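# Fold a napkin diagonally into a flat triangle

## Task

Fold the napkin once along a diagonal so one corner lands on the opposite corner, within about a thumb's width. The result must be a low, flat triangle with all three points fully spread and lying out away from the fold line. The whole napkin must rest on the table without touching any arm base or its mounting parts, and it must stay folded with no help from the robot. The moved corner may be placed or allowed to drop into position. The task fails if the napkin leaves a gripper while that gripper is moving sideways fast enough to throw it, even if the other gripper catches it. When the scene settles after you finish, both arms, including their hands, must be in free air and touching nothing during the final second.

## Robot and tools

Robot: two arms, left_arm and right_arm. Each has six joints and a two-finger gripper. In every row and in every per-joint list in a result, the joint order is shoulder, elbow, waist, wrist pitch, wrist yaw, wrist roll, followed by the gripper opening. Trust this order over any other naming.

Frame: the result's state line reports each gripper in one shared scene frame. The origin sits on the table top midway between the arms. +x points out across the table, +z points up, and left_arm is on the +y side. The names left and right do not refer to sides of a camera image. Positions are in metres, orientations are quaternions (w,x,y,z), and the printed hand position can be a little wrong, especially at long reach. A gripper's fingers point along its own +z and open along its y. The reported point lies between the pads, about 1 cm short of the tips.

Row layout: one row is a single flat list of 14 numbers, each in [-1, 1], and it covers both arms. Numbers 1-6 are left_arm's joint displacements and number 7 is its opening. Numbers 8-13 and 14 are the same for right_arm. Always send all 14, even when only one arm should move. Joint numbers are scaled offsets: 1.0 equals 1.202 rad for the waist, 1.258 for the shoulder, 1.238 for the elbow, 2.073 for wrist pitch, and 2.022 for wrist yaw and for wrist roll. The opening is absolute: +1 is fully open (0.094 m between the pads) and -1 is shut.

Joint ranges in rad: waist -2.618 to 3.054, shoulder 0.000 to 3.142, elbow 0.000 to 3.142, wrist pitch -1.571 to 1.571, wrist yaw -1.571 to 1.571, wrist roll -2.094 to 2.094. The true ends may sit up to 0.036 rad off these values. If an action would push a joint more than 0.036 rad beyond a stated end, that action is rejected for both arms. If the first action of a call fails this check, or any action is malformed, the whole call does nothing. A request past the real end is clipped there, and the result reports "joint sent to its limit". The absence of that line does not prove the joint has more room.

execute_actions(actions): a list of actions. Each action is a table of at most 15 rows, and each row lasts one control step (1/30 s). If the table is short, its last row repeats to fill the 15 steps, so one action takes 0.5 s. Displacements count from the joint angles at the start of that action, not from the previous row. For a call's first action, that start is the last state reported in this scene. An empty list just returns the state and images.

move(target, speed, blocking): target is one 14-number row as above. Its displacements count from the "Joint positions" in the latest result that showed them. All joints follow paths that finish together, so the gripper usually traces a curve. Paths last 0.5 to 10 s. speed is in rad/s (0.01 to 2, default 0.5) and applies to the joint with the farthest to go. Finger values are sent at the start. The move does not avoid obstacles or the other arm, and faster moves or deeper targets press harder on contact. The result adds a "move:" line with the ending (done, off_target, moving, held, fault), limits=held or limits=none, and each arm's joint farthest from target. With blocking=false the call returns after 0.5 s while motion continues. Until a result shows that move ended, other moves and actions are refused, so use wait or stop first.

wait(seconds): 0 to 10 s. The arms hold their last command, and the wait returns early if a running move finishes. stop(): brakes a running move, which needs room to do so. The fingers keep closing or opening. zoom_image(camera, region): camera is cam_high, cam_low, cam_left_wrist or cam_right_wrist, all 504x504. region is [x0,y0,x1,y1] in image pixels from the top-left, at most 504 by 504. finished_scene(scene): ends the given scene and cannot be undone.

Reading results: Joint positions and velocities come as one block per arm, in rad and rad/s, then the pad gap in m. grip_measured uses the same scale as the commanded opening, with a fixed error of up to about 1 mm per gripper. "Joint targets" shows where the joints are being driven now. "joint command not followed" means a clearance check changed some joint targets. Torque readings include offsets and noise. FAULT lines report stops.

Motion limits: each step, a joint's target can lead its measured angle by only 0.202 (waist), 0.258 (shoulder), 0.238 (elbow), 0.573 (wrist pitch) or 0.522 rad (yaw, roll). Targets are also scaled back if they would put the gripper more than 70 mm from where it is. Large displacements therefore span several actions, and any leftover must be commanded again. Repeated zero rows can let an arm sag. To hold it, send displacements back to the wanted angles first, then zeros, and push further if it still falls short.

Gripping: to hold cloth, command an opening below grip_measured. About 0.03 below holds firmly, less holds more lightly. Thin material gets less force.

Avoid: arm-to-arm collisions or hard pressing, which can end the scene. Also avoid slams, drops, very hard pushes, and releasing the napkin during fast sideways motion. Watch motor heat: a MOTOR HOT warning starts at 75 °C, the controller pauses the arm at 90 °C, and at 100 °C the arm goes limp and falls. Finish with both grippers opened and lifted clear of the napkin and the table before ending the scene. The robot keeps holding its last command during your thinking time.

Each tool is called after "Call:" by a JSON object that holds its "api" and its "payload".

## Session

Call:
{"api": "execute_actions", "payload": {"actions": []}}

Scene clock: 0.00 s.
left_arm: end_effector_position=(+0.3538, +0.3678, +0.4057) grip_measured=+1.000 end_effector_quat_wxyz=(+0.705, +0.007, +0.710, +0.001) | right_arm: end_effector_position=(+0.4202, +0.0073, +0.1423) grip_measured=-0.974 end_effector_quat_wxyz=(+0.301, -0.299, +0.900, +0.101)
Joint names: [shoulder, elbow, waist, wrist pitch, wrist yaw, wrist roll]
Joint positions: left_arm=[ 1.036  1.043  0.003 -0.014 -0.004  0.01   0.094] | right_arm=[ 1.787  1.406  0.546 -0.544 -0.036 -0.045  0.001]
Joint velocities: left_arm=[-0.012  0.002 -0.002 -0.051 -0.022 -0.037  0.   ] | right_arm=[-0.002 -0.007  0.017 -0.007 -0.022  0.007  0.   ]
Joint torques (N m, as the arm reports them, + toward a larger angle): no reading
Motor temperatures (°C, as the motors report them): left_arm=[28 26 26 27 27 28] | right_arm=[27 27 30 28 28 27]
Joint targets: left_arm=[1.027 1.057 0.003 -0.003 -0.004 0.008] | right_arm=[1.770 1.420 0.546 -0.534 -0.039 -0.044]

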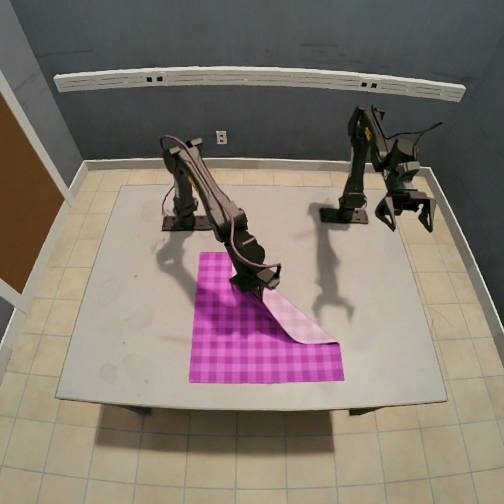

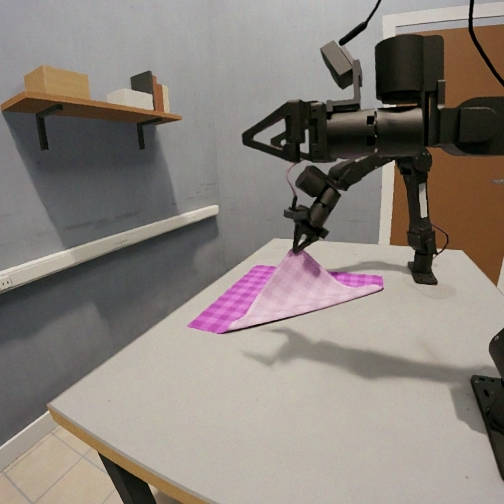

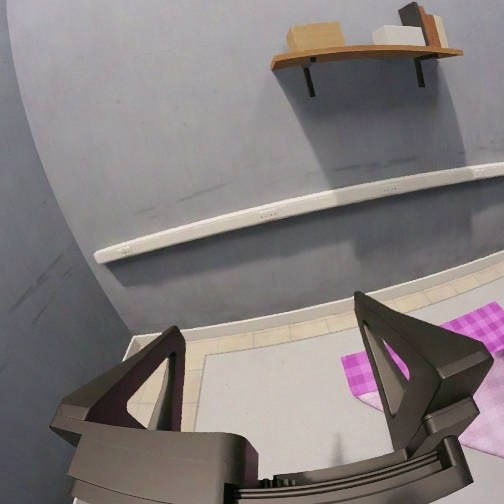

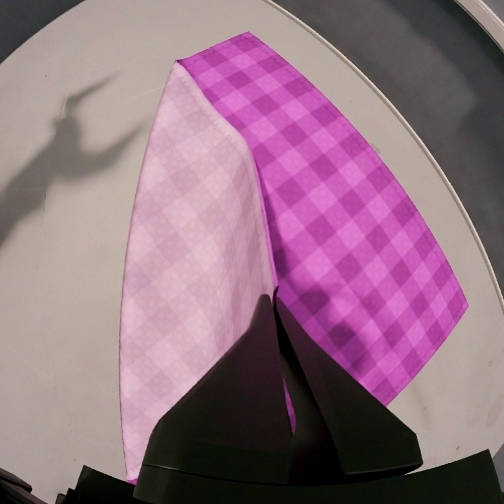

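Call:
{"api": "move", "payload": {"target": [0,0,0,0,0,0,1, 0,0,-0.15,0,0,0,-1], "speed": 0.15}}

Call:
{"api": "move", "payload": {"target": [0,0,0,0,0,0,1, 0,0.12,0,0,0,0,-1], "speed": 0.15}}

Call:
{"api": "move", "payload": {"target": [0,0,0,0,0,0,1, 0.08,0,0,0,0,0,-1], "speed": 0.15}}

Scene clock: 5.33 s.
left_arm: end_effector_position=(+0.3538, +0.3678, +0.4054) grip_measured=+1.000 end_effector_quat_wxyz=(+0.704, +0.007, +0.710, +0.001) | right_arm: end_effector_position=(+0.4612, -0.0655, +0.1423) grip_measured=-0.974 end_effector_quat_wxyz=(+0.308, -0.219, +0.923, +0.074)
Joint names: [shoulder, elbow, waist, wrist pitch, wrist yaw, wrist roll]
Joint positions: left_arm=[ 1.036  1.043  0.003 -0.015 -0.004  0.01   0.094] | right_arm=[ 1.787  1.406  0.371 -0.544 -0.036 -0.045  0.001]
Joint velocities: left_arm=[-0.017 -0.012 -0.002 -0.051 -0.095 -0.081  0.   ] | right_arm=[ 0.012  0.007 -0.002  0.007 -0.022  0.022 -0.001]
Joint torques (N m, as the arm reports them, + toward a larger angle): left_arm=[-2.27  6.42  0.    1.6   0.03  0.01] | right_arm=[-8.99  8.65 -0.41  1.42  0.   -0.02]
Motor temperatures (°C, as the motors report them): left_arm=[28 27 26 29 27 28] | right_arm=[29 28 30 29 28 27]
Joint targets: left_arm=[1.036 1.043 0.003 -0.014 -0.004 0.010] | right_arm=[1.787 1.406 0.366 -0.544 -0.036 -0.045]
move: done; limits=none; left_arm: farthest joint: the wrist pitch, 0.001 radians from its target (0.000 radians at the start); right_arm: farthest joint: the waist, 0.005 radians from its target (0.181 radians at the start)

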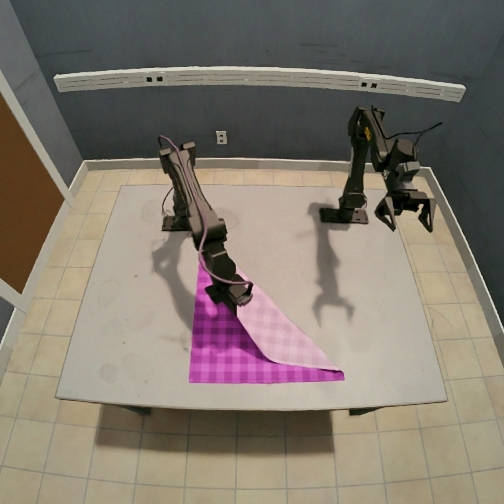

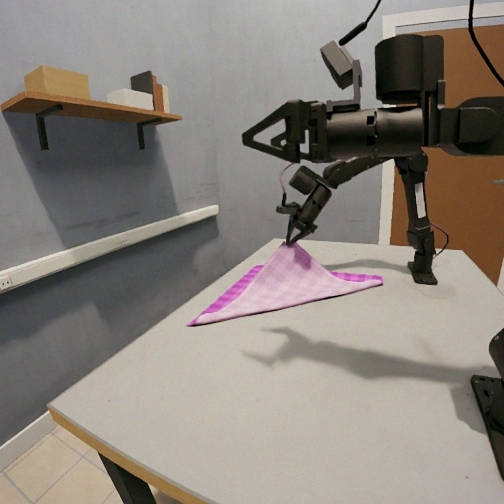

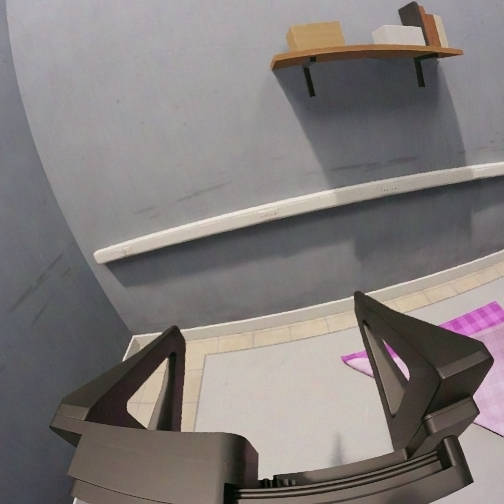

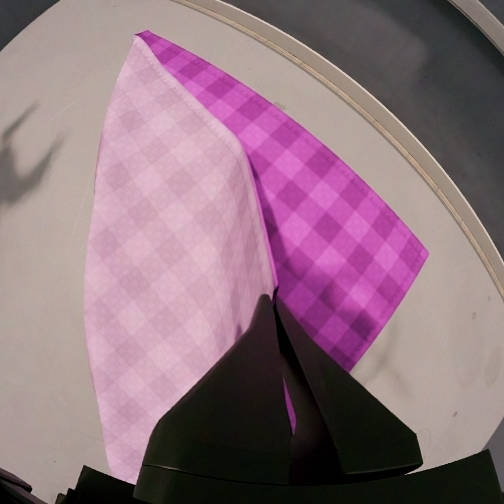

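Scene clock: 6.67 s.
left_arm: end_effector_position=(+0.3538, +0.3678, +0.4051) grip_measured=+1.000 end_effector_quat_wxyz=(+0.704, +0.007, +0.710, +0.001) | right_arm: end_effector_position=(+0.4833, -0.0559, +0.1897) grip_measured=-0.974 end_effector_quat_wxyz=(+0.361, -0.216, +0.903, +0.083)
Joint names: [shoulder, elbow, waist, wrist pitch, wrist yaw, wrist roll]
Joint positions: left_arm=[ 1.036  1.043  0.003 -0.016 -0.004  0.01   0.094] | right_arm=[ 1.787  1.522  0.371 -0.546 -0.036 -0.045  0.001]
Joint velocities: left_arm=[ 0.012 -0.012  0.002  0.022 -0.081  0.022  0.   ] | right_arm=[ 0.007 -0.012  0.002 -0.081 -0.007 -0.022 -0.001]
Joint torques (N m, as the arm reports them, + toward a larger angle): left_arm=[-2.28  6.45  0.07  1.61  0.02  0.  ] | right_arm=[-9.11 11.6   0.04  1.6   0.   -0.02]
Motor temperatures (°C, as the motors report them): left_arm=[28 27 26 29 27 28] | right_arm=[29 29 30 29 28 27]
Joint targets: left_arm=[1.036 1.043 0.003 -0.015 -0.004 0.010] | right_arm=[1.787 1.554 0.371 -0.544 -0.036 -0.045]
move: off_target (right_arm); limits=none; left_arm: farthest joint: the wrist pitch, 0.001 radians from its target (0.000 radians at the start); right_arm: farthest joint: the elbow, 0.033 radians from its target (0.149 radians at the start)

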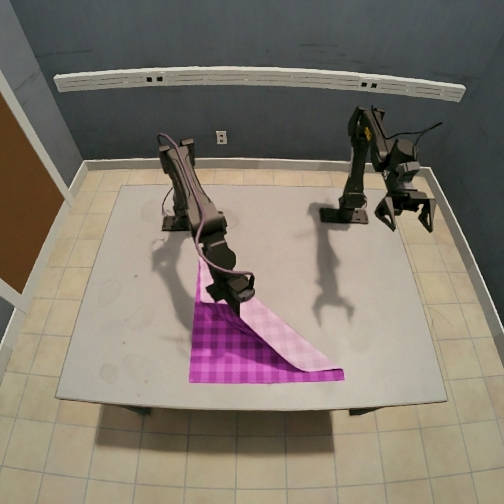

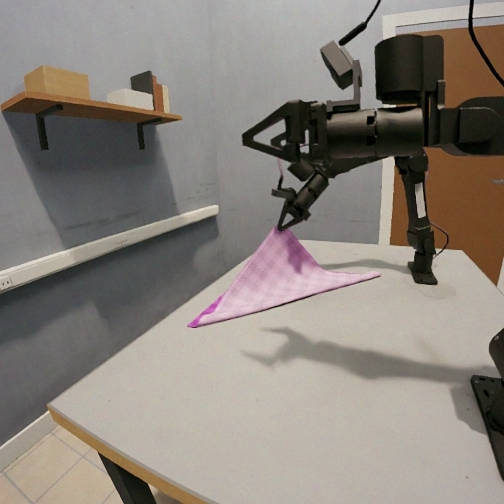

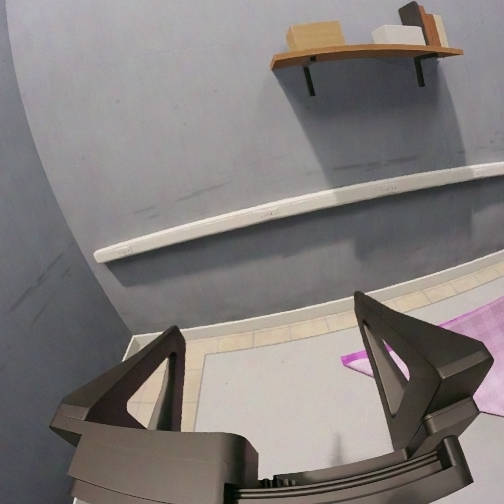

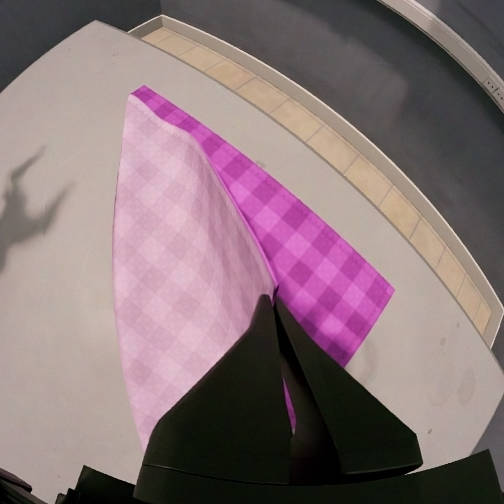

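Scene clock: 7.73 s.
left_arm: end_effector_position=(+0.3538, +0.3678, +0.4048) grip_measured=+1.000 end_effector_quat_wxyz=(+0.703, +0.007, +0.711, +0.001) | right_arm: end_effector_position=(+0.4877, -0.0540, +0.1387) grip_measured=-0.974 end_effector_quat_wxyz=(+0.312, -0.219, +0.921, +0.075)
Joint names: [shoulder, elbow, waist, wrist pitch, wrist yaw, wrist roll]
Joint positions: left_arm=[ 1.036  1.043  0.003 -0.017 -0.004  0.01   0.094] | right_arm=[ 1.893  1.522  0.371 -0.546 -0.036 -0.045  0.001]
Joint velocities: left_arm=[-0.022 -0.002  0.017  0.022 -0.051  0.007  0.   ] | right_arm=[ 0.002  0.007  0.007 -0.11   0.051  0.007 -0.   ]
Joint torques (N m, as the arm reports them, + toward a larger angle): left_arm=[-2.29  6.44 -0.03  1.62  0.01  0.  ] | right_arm=[-10.34   8.68   0.02   1.42   0.    -0.02]
Motor temperatures (°C, as the motors report them): left_arm=[28 27 26 29 27 28] | right_arm=[29 29 30 29 28 27]
Joint targets: left_arm=[1.036 1.043 0.003 -0.016 -0.004 0.010] | right_arm=[1.888 1.522 0.371 -0.546 -0.036 -0.045]
move: done; limits=none; left_arm: farthest joint: the wrist pitch, 0.001 radians from its target (0.000 radians at the start); right_arm: farthest joint: the shoulder, 0.005 radians from its target (0.100 radians at the start)

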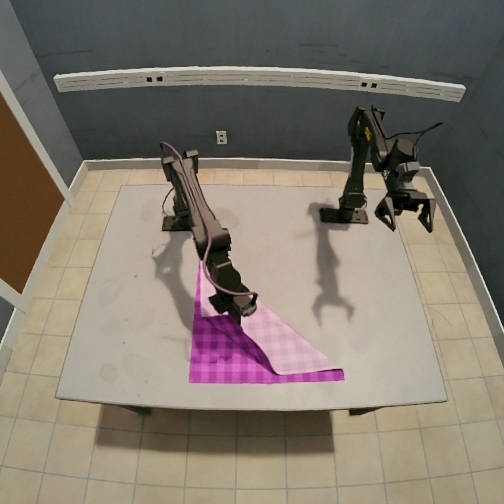

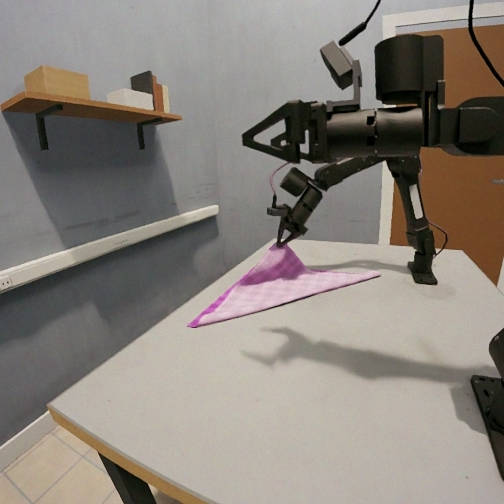

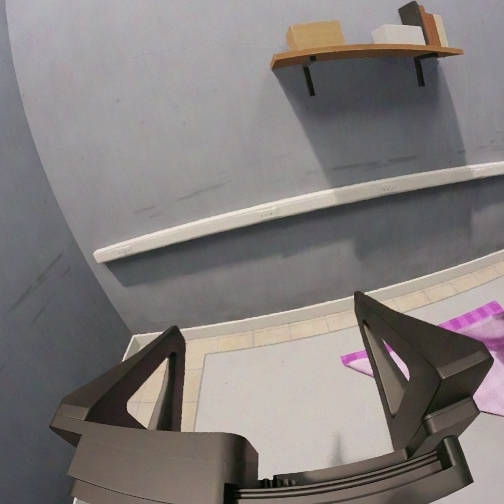

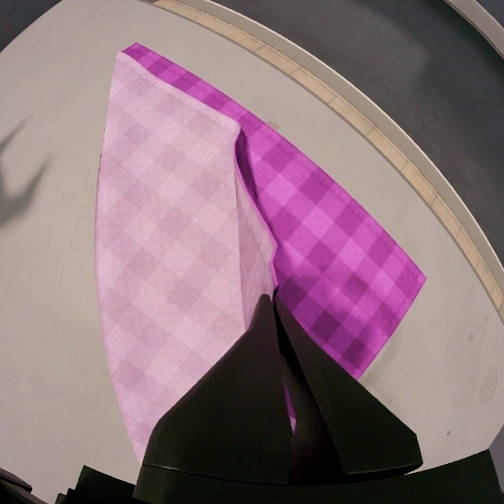

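Call:
{"api": "move", "payload": {"target": [0,0,0,0,0,0,1, 0.19,0.14,-0.132,0,0,0,-1], "speed": 0.15}}

Scene clock: 13.80 s.
left_arm: end_effector_position=(+0.3538, +0.3678, +0.4045) grip_measured=+1.000 end_effector_quat_wxyz=(+0.703, +0.007, +0.711, +0.001) | right_arm: end_effector_position=(+0.5440, -0.1191, +0.0696) grip_measured=-0.974 end_effector_quat_wxyz=(+0.266, -0.149, +0.951, +0.045)
Joint names: [shoulder, elbow, waist, wrist pitch, wrist yaw, wrist roll]
Joint positions: left_arm=[ 1.036  1.043  0.003 -0.018 -0.004  0.01   0.094] | right_arm=[ 2.137  1.66   0.217 -0.548 -0.036 -0.045  0.001]
Joint velocities: left_arm=[-0.022  0.002 -0.007 -0.037  0.051 -0.022  0.   ] | right_arm=[ 0.002 -0.012 -0.012  0.007 -0.022  0.037  0.001]
Joint torques (N m, as the arm reports them, + toward a larger angle): left_arm=[-2.32  6.49 -0.03  1.62  0.01  0.  ] | right_arm=[-12.18  11.44  -0.41   1.28   0.    -0.02]
Motor temperatures (°C, as the motors report them): left_arm=[28 28 26 30 27 28] | right_arm=[31 29 30 30 28 27]
Joint targets: left_arm=[1.036 1.043 0.003 -0.017 -0.004 0.010] | right_arm=[2.132 1.695 0.212 -0.547 -0.036 -0.045]
move: off_target (right_arm); limits=none; left_arm: farthest joint: the wrist pitch, 0.001 radians from its target (0.000 radians at the start); right_arm: farthest joint: the elbow, 0.036 radians from its target (0.174 radians at the start)

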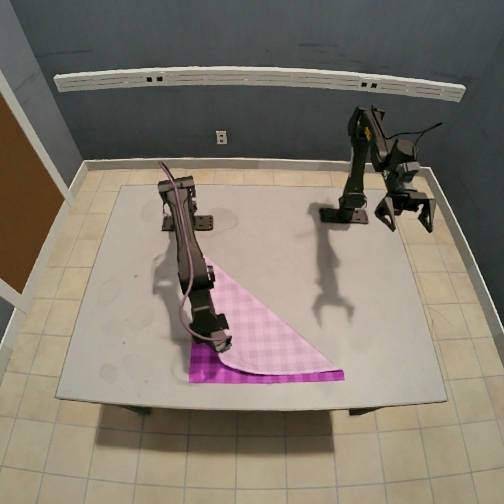

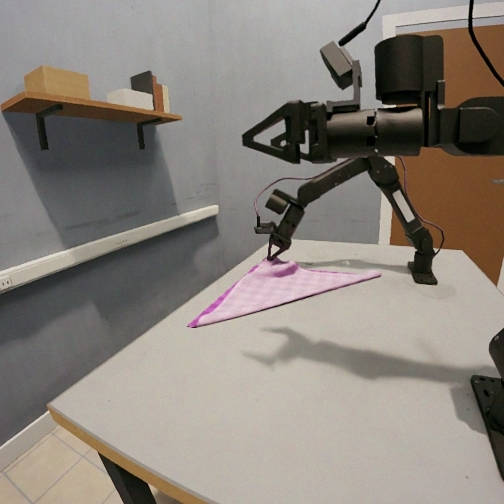

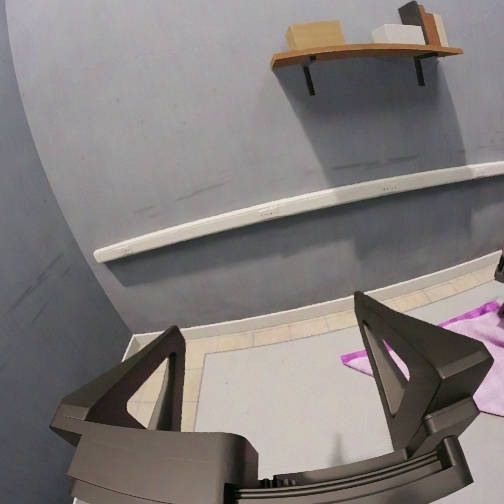

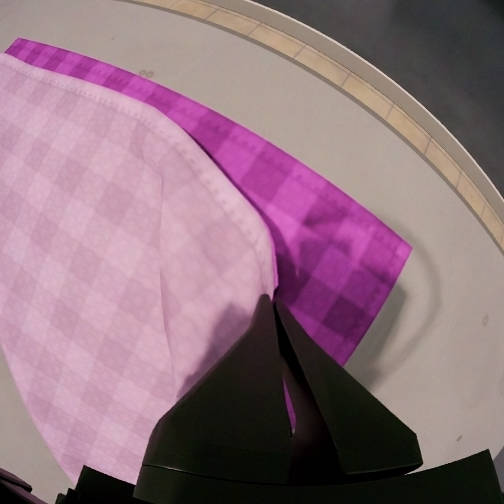

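Call:
{"api": "move", "payload": {"target": [0,0,0,0,0,0,1, 0.109,0.142,-0.115,0,0,0,-1], "speed": 0.12}}

Call:
{"api": "zoom_image", "payload": {"camera": "cam_high", "region": [160, 230, 360, 400]}}

Scene clock: 17.47 s.
left_arm: end_effector_position=(+0.3538, +0.3678, +0.4043) grip_measured=+1.000 end_effector_quat_wxyz=(+0.703, +0.007, +0.712, +0.001) | right_arm: end_effector_position=(+0.5880, -0.1857, +0.0478) grip_measured=-0.974 end_effector_quat_wxyz=(+0.268, -0.085, +0.959, +0.027)
Joint names: [shoulder, elbow, waist, wrist pitch, wrist yaw, wrist roll]
Joint positions: left_arm=[ 1.036  1.043  0.003 -0.019 -0.004  0.01   0.094] | right_arm=[ 2.278  1.801  0.083 -0.549 -0.036 -0.045  0.001]
Joint velocities: left_arm=[ 0.007  0.002 -0.002  0.066 -0.037 -0.037  0.   ] | right_arm=[-0.007 -0.012  0.002 -0.007 -0.066  0.022  0.   ]
Joint torques (N m, as the arm reports them, + toward a larger angle): left_arm=[-2.31  6.44 -0.04  1.62  0.01 -0.01] | right_arm=[-13.06  11.38  -0.39   1.27   0.    -0.02]
Motor temperatures (°C, as the motors report them): left_arm=[28 28 26 31 27 28] | right_arm=[32 30 30 30 28 27]
Joint targets: left_arm=[1.036 1.043 0.003 -0.018 -0.004 0.010] | right_arm=[2.274 1.835 0.079 -0.548 -0.036 -0.045]
move: off_target (right_arm); limits=none; left_arm: farthest joint: the wrist pitch, 0.001 radians from its target (0.000 radians at the start); right_arm: farthest joint: the elbow, 0.035 radians from its target (0.176 radians at the start)

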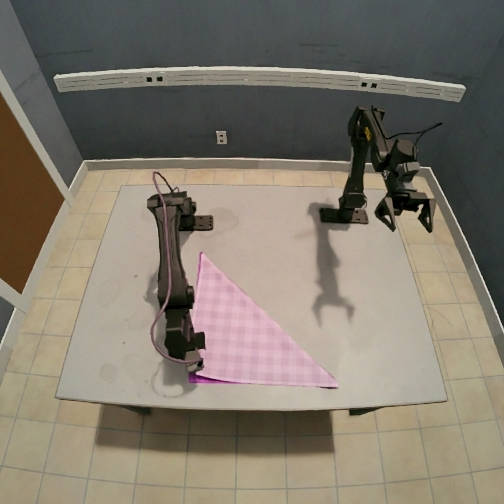

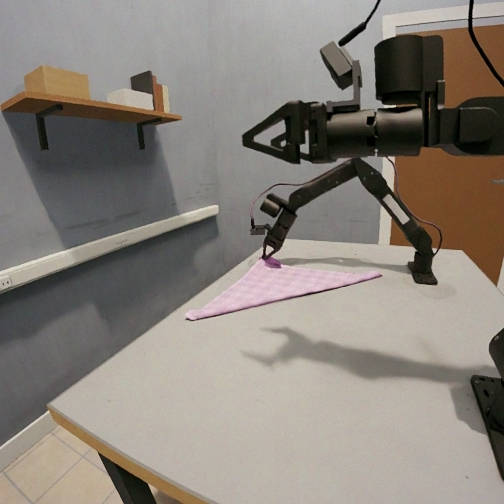

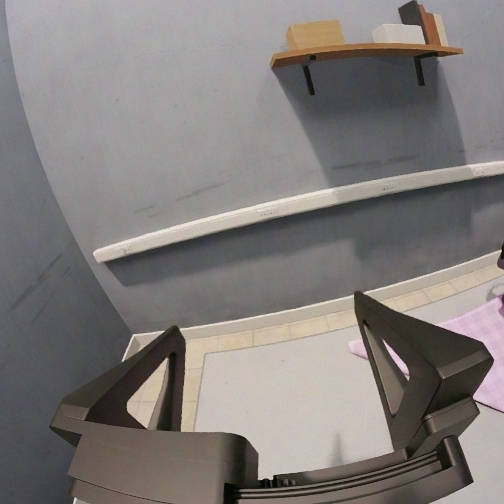

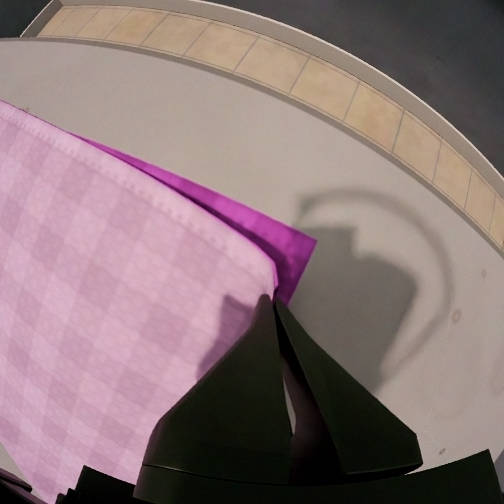

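Region (160, 230, 360, 400) of cam_high's 504x504 image, scaled by 2.520, with more detail than that image has; it fills the top 428 rows of this view, and the rest is white.

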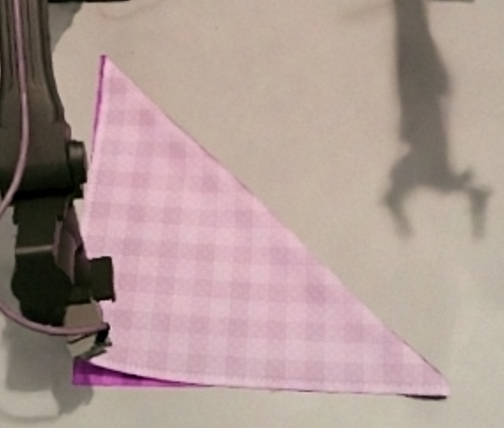

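Call:
{"api": "move", "payload": {"target": [0,0,0,0,0,0,1, 0.084,0.109,0.023,0,0,0,-1], "speed": 0.1}}

Call:
{"api": "zoom_image", "payload": {"camera": "cam_high", "region": [160, 230, 360, 400]}}

Call:
{"api": "zoom_image", "payload": {"camera": "cam_low", "region": [170, 200, 350, 340]}}

Scene clock: 21.27 s.
left_arm: end_effector_position=(+0.3538, +0.3678, +0.4040) grip_measured=+1.000 end_effector_quat_wxyz=(+0.702, +0.007, +0.712, +0.001) | right_arm: end_effector_position=(+0.6064, -0.1722, +0.0297) grip_measured=-0.974 end_effector_quat_wxyz=(+0.269, -0.094, +0.958, +0.030)
Joint names: [shoulder, elbow, waist, wrist pitch, wrist yaw, wrist roll]
Joint positions: left_arm=[ 1.036  1.043  0.003 -0.02  -0.004  0.01   0.094] | right_arm=[ 2.381  1.905  0.102 -0.549 -0.036 -0.045  0.001]
Joint velocities: left_arm=[ 0.002  0.007 -0.012 -0.051 -0.007 -0.022  0.   ] | right_arm=[-0.017  0.002 -0.007  0.051 -0.051 -0.007  0.   ]
Joint torques (N m, as the arm reports them, + toward a larger angle): left_arm=[-2.29  6.41 -0.03  1.59  0.01  0.02] | right_arm=[-13.32  11.06   0.84   1.27   0.    -0.02]
Motor temperatures (°C, as the motors report them): left_arm=[28 28 26 31 27 28] | right_arm=[33 30 30 30 28 27]
Joint targets: left_arm=[1.036 1.043 0.003 -0.019 -0.004 0.010] | right_arm=[2.383 1.936 0.110 -0.549 -0.036 -0.045]
move: off_target (right_arm); limits=none; left_arm: farthest joint: the wrist pitch, 0.001 radians from its target (0.000 radians at the start); right_arm: farthest joint: the elbow, 0.031 radians from its target (0.135 radians at the start)

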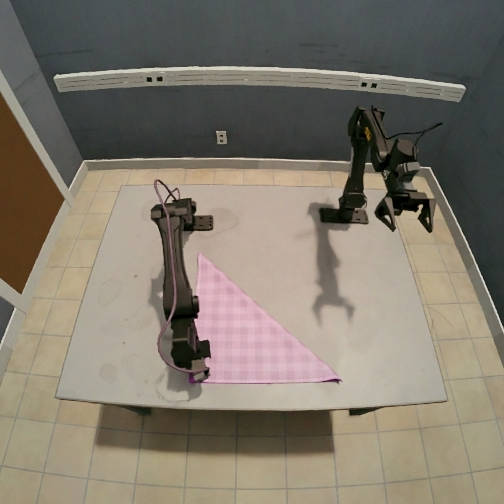

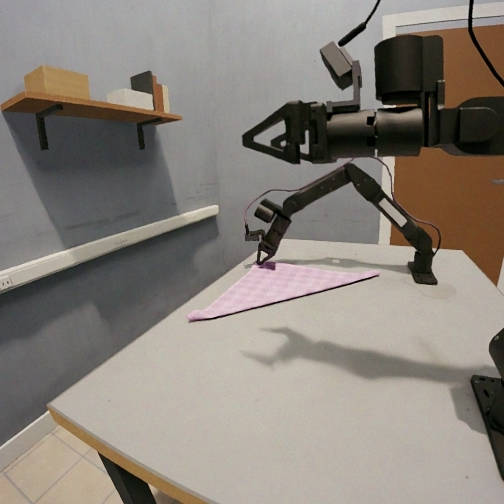

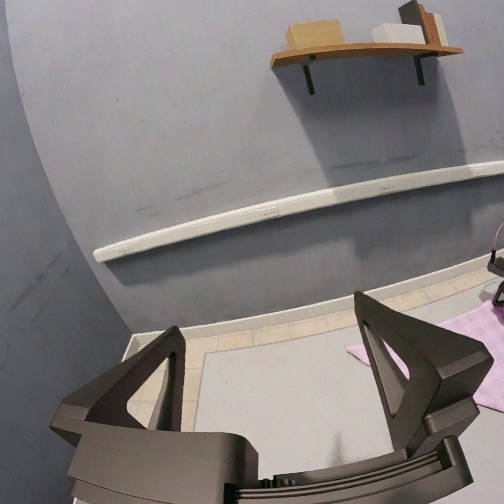

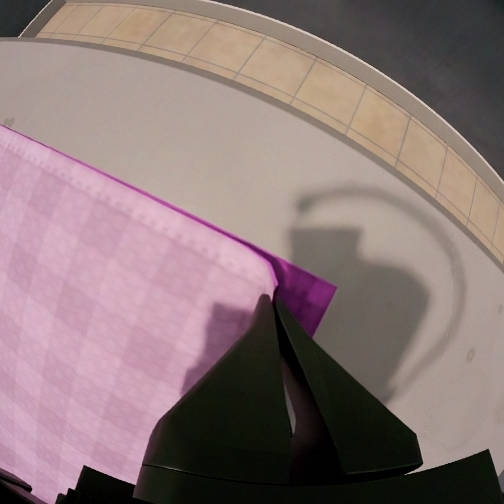

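Region (160, 230, 360, 400) of cam_high's 504x504 image, scaled by 2.520, with more detail than that image has; it fills the top 428 rows of this view, and the rest is white.

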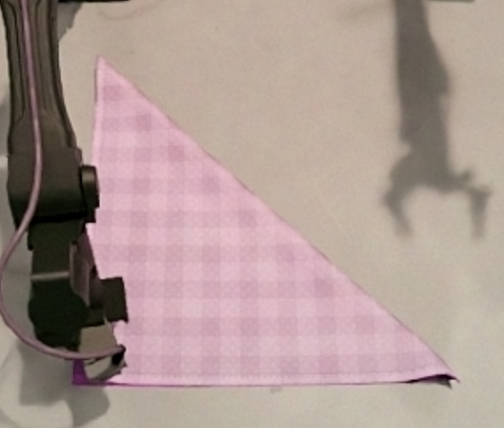

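Region (170, 200, 350, 340) of cam_low's 504x504 image, scaled by 2.800, with more detail than that image has.

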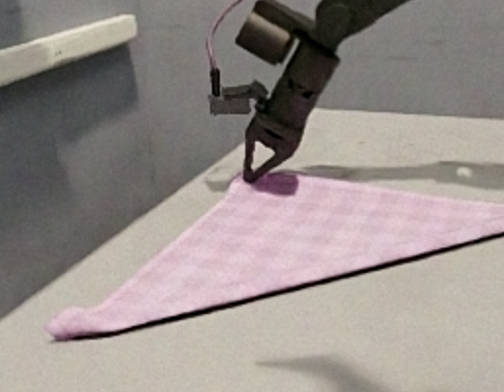

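Well aligned. Release.

Call:
{"api": "move", "payload": {"target": [0,0,0,0,0,0,1, 0,0.025,0,0,0,0,0.2], "speed": 0.05}}

Call:
{"api": "move", "payload": {"target": [0,0,0,0,0,0,1, -0.1,0.025,0,0,0,0,0.2], "speed": 0.1}}

Scene clock: 22.73 s.
left_arm: end_effector_position=(+0.3538, +0.3678, +0.4037) grip_measured=+1.000 end_effector_quat_wxyz=(+0.702, +0.007, +0.712, +0.001) | right_arm: end_effector_position=(+0.6064, -0.1722, +0.0297) grip_measured=+0.198 end_effector_quat_wxyz=(+0.269, -0.094, +0.958, +0.030)
Joint names: [shoulder, elbow, waist, wrist pitch, wrist yaw, wrist roll]
Joint positions: left_arm=[ 1.036  1.043  0.003 -0.022 -0.004  0.01   0.094] | right_arm=[ 2.381  1.905  0.102 -0.549 -0.036 -0.045  0.056]
Joint velocities: left_arm=[-0.017 -0.022  0.002  0.007 -0.095 -0.022  0.   ] | right_arm=[-0.002  0.032  0.002  0.022 -0.022  0.051 -0.001]
Joint torques (N m, as the arm reports them, + toward a larger angle): left_arm=[-2.29  6.46 -0.05  1.6   0.   -0.01] | right_arm=[-13.53  11.06   0.03   1.26   0.    -0.02]
Motor temperatures (°C, as the motors report them): left_arm=[28 28 26 31 27 28] | right_arm=[34 30 30 30 28 27]
Joint targets: left_arm=[1.036 1.043 0.003 -0.020 -0.004 0.010] | right_arm=[2.381 1.936 0.102 -0.549 -0.036 -0.045]
move: off_target (right_arm); limits=none; left_arm: farthest joint: the wrist pitch, 0.002 radians from its target (0.000 radians at the start); right_arm: farthest joint: the elbow, 0.031 radians from its target (0.031 radians at the start)

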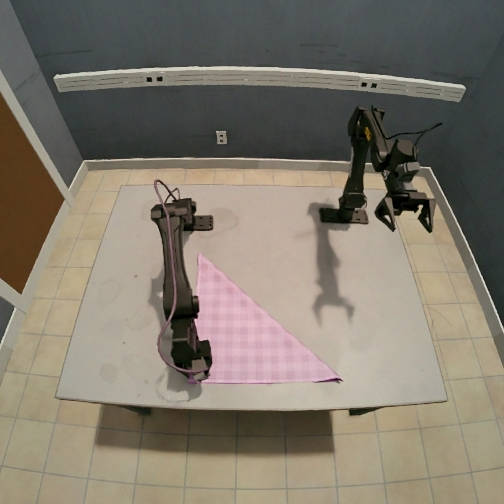

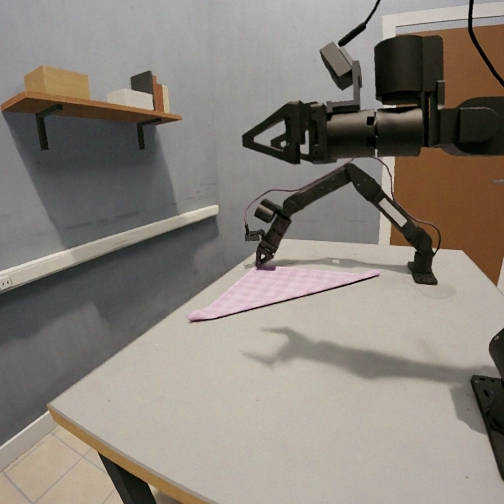

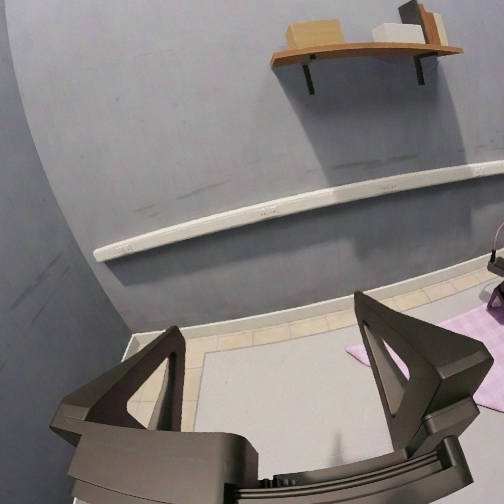

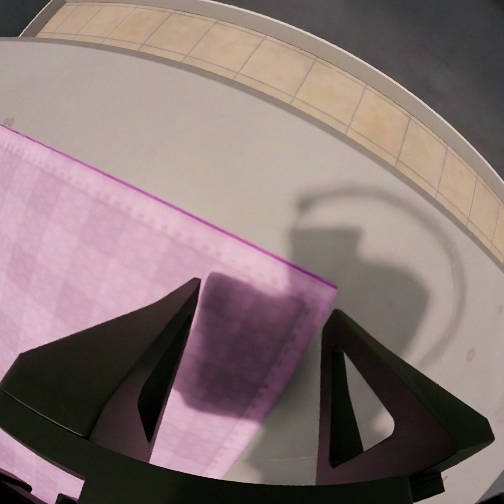

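Scene clock: 24.37 s.
left_arm: end_effector_position=(+0.3538, +0.3678, +0.4034) grip_measured=+1.000 end_effector_quat_wxyz=(+0.701, +0.007, +0.713, +0.001) | right_arm: end_effector_position=(+0.6120, -0.1714, +0.0815) grip_measured=+0.198 end_effector_quat_wxyz=(+0.312, -0.094, +0.945, +0.032)
Joint names: [shoulder, elbow, waist, wrist pitch, wrist yaw, wrist roll]
Joint positions: left_arm=[ 1.036  1.043  0.003 -0.023 -0.004  0.01   0.094] | right_arm=[ 2.289  1.905  0.102 -0.549 -0.036 -0.045  0.056]
Joint velocities: left_arm=[ 0.012 -0.017  0.012  0.022 -0.037 -0.007  0.   ] | right_arm=[-0.017 -0.012 -0.007  0.007  0.066  0.022 -0.   ]
Joint torques (N m, as the arm reports them, + toward a larger angle): left_arm=[-2.27  6.46  0.02  1.59  0.01  0.01] | right_arm=[-15.69  11.28   0.03   1.41   0.    -0.02]
Motor temperatures (°C, as the motors report them): left_arm=[28 28 26 31 27 28] | right_arm=[34 31 30 30 28 27]
Joint targets: left_arm=[1.036 1.043 0.003 -0.021 -0.004 0.010] | right_arm=[2.255 1.936 0.102 -0.549 -0.036 -0.045]
move: off_target (right_arm); limits=none; left_arm: farthest joint: the wrist pitch, 0.001 radians from its target (0.000 radians at the start); right_arm: farthest joint: the shoulder, 0.034 radians from its target (0.125 radians at the start)

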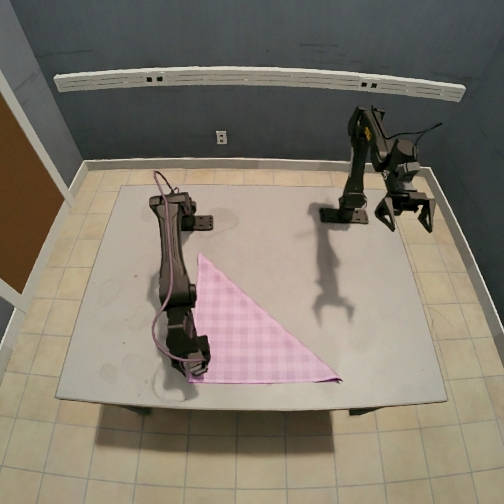

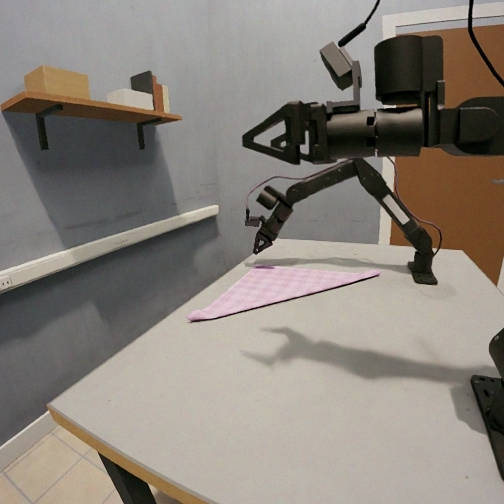

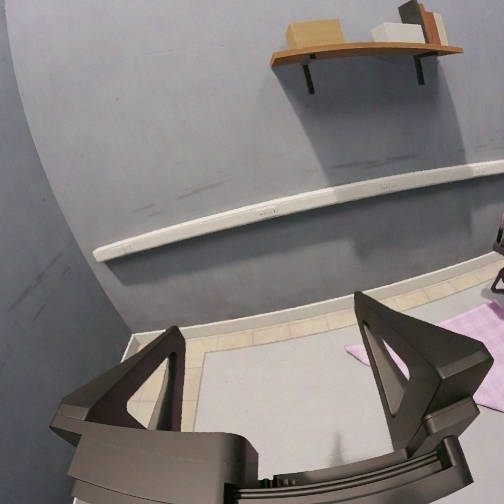

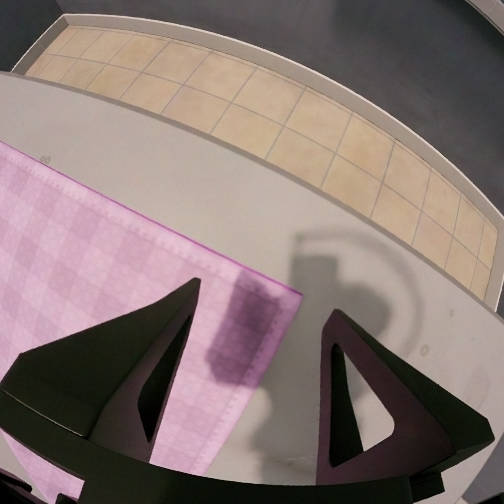

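Call:
{"api": "finished_scene", "payload": {"scene": 1}}

The scene is finished: the task was done.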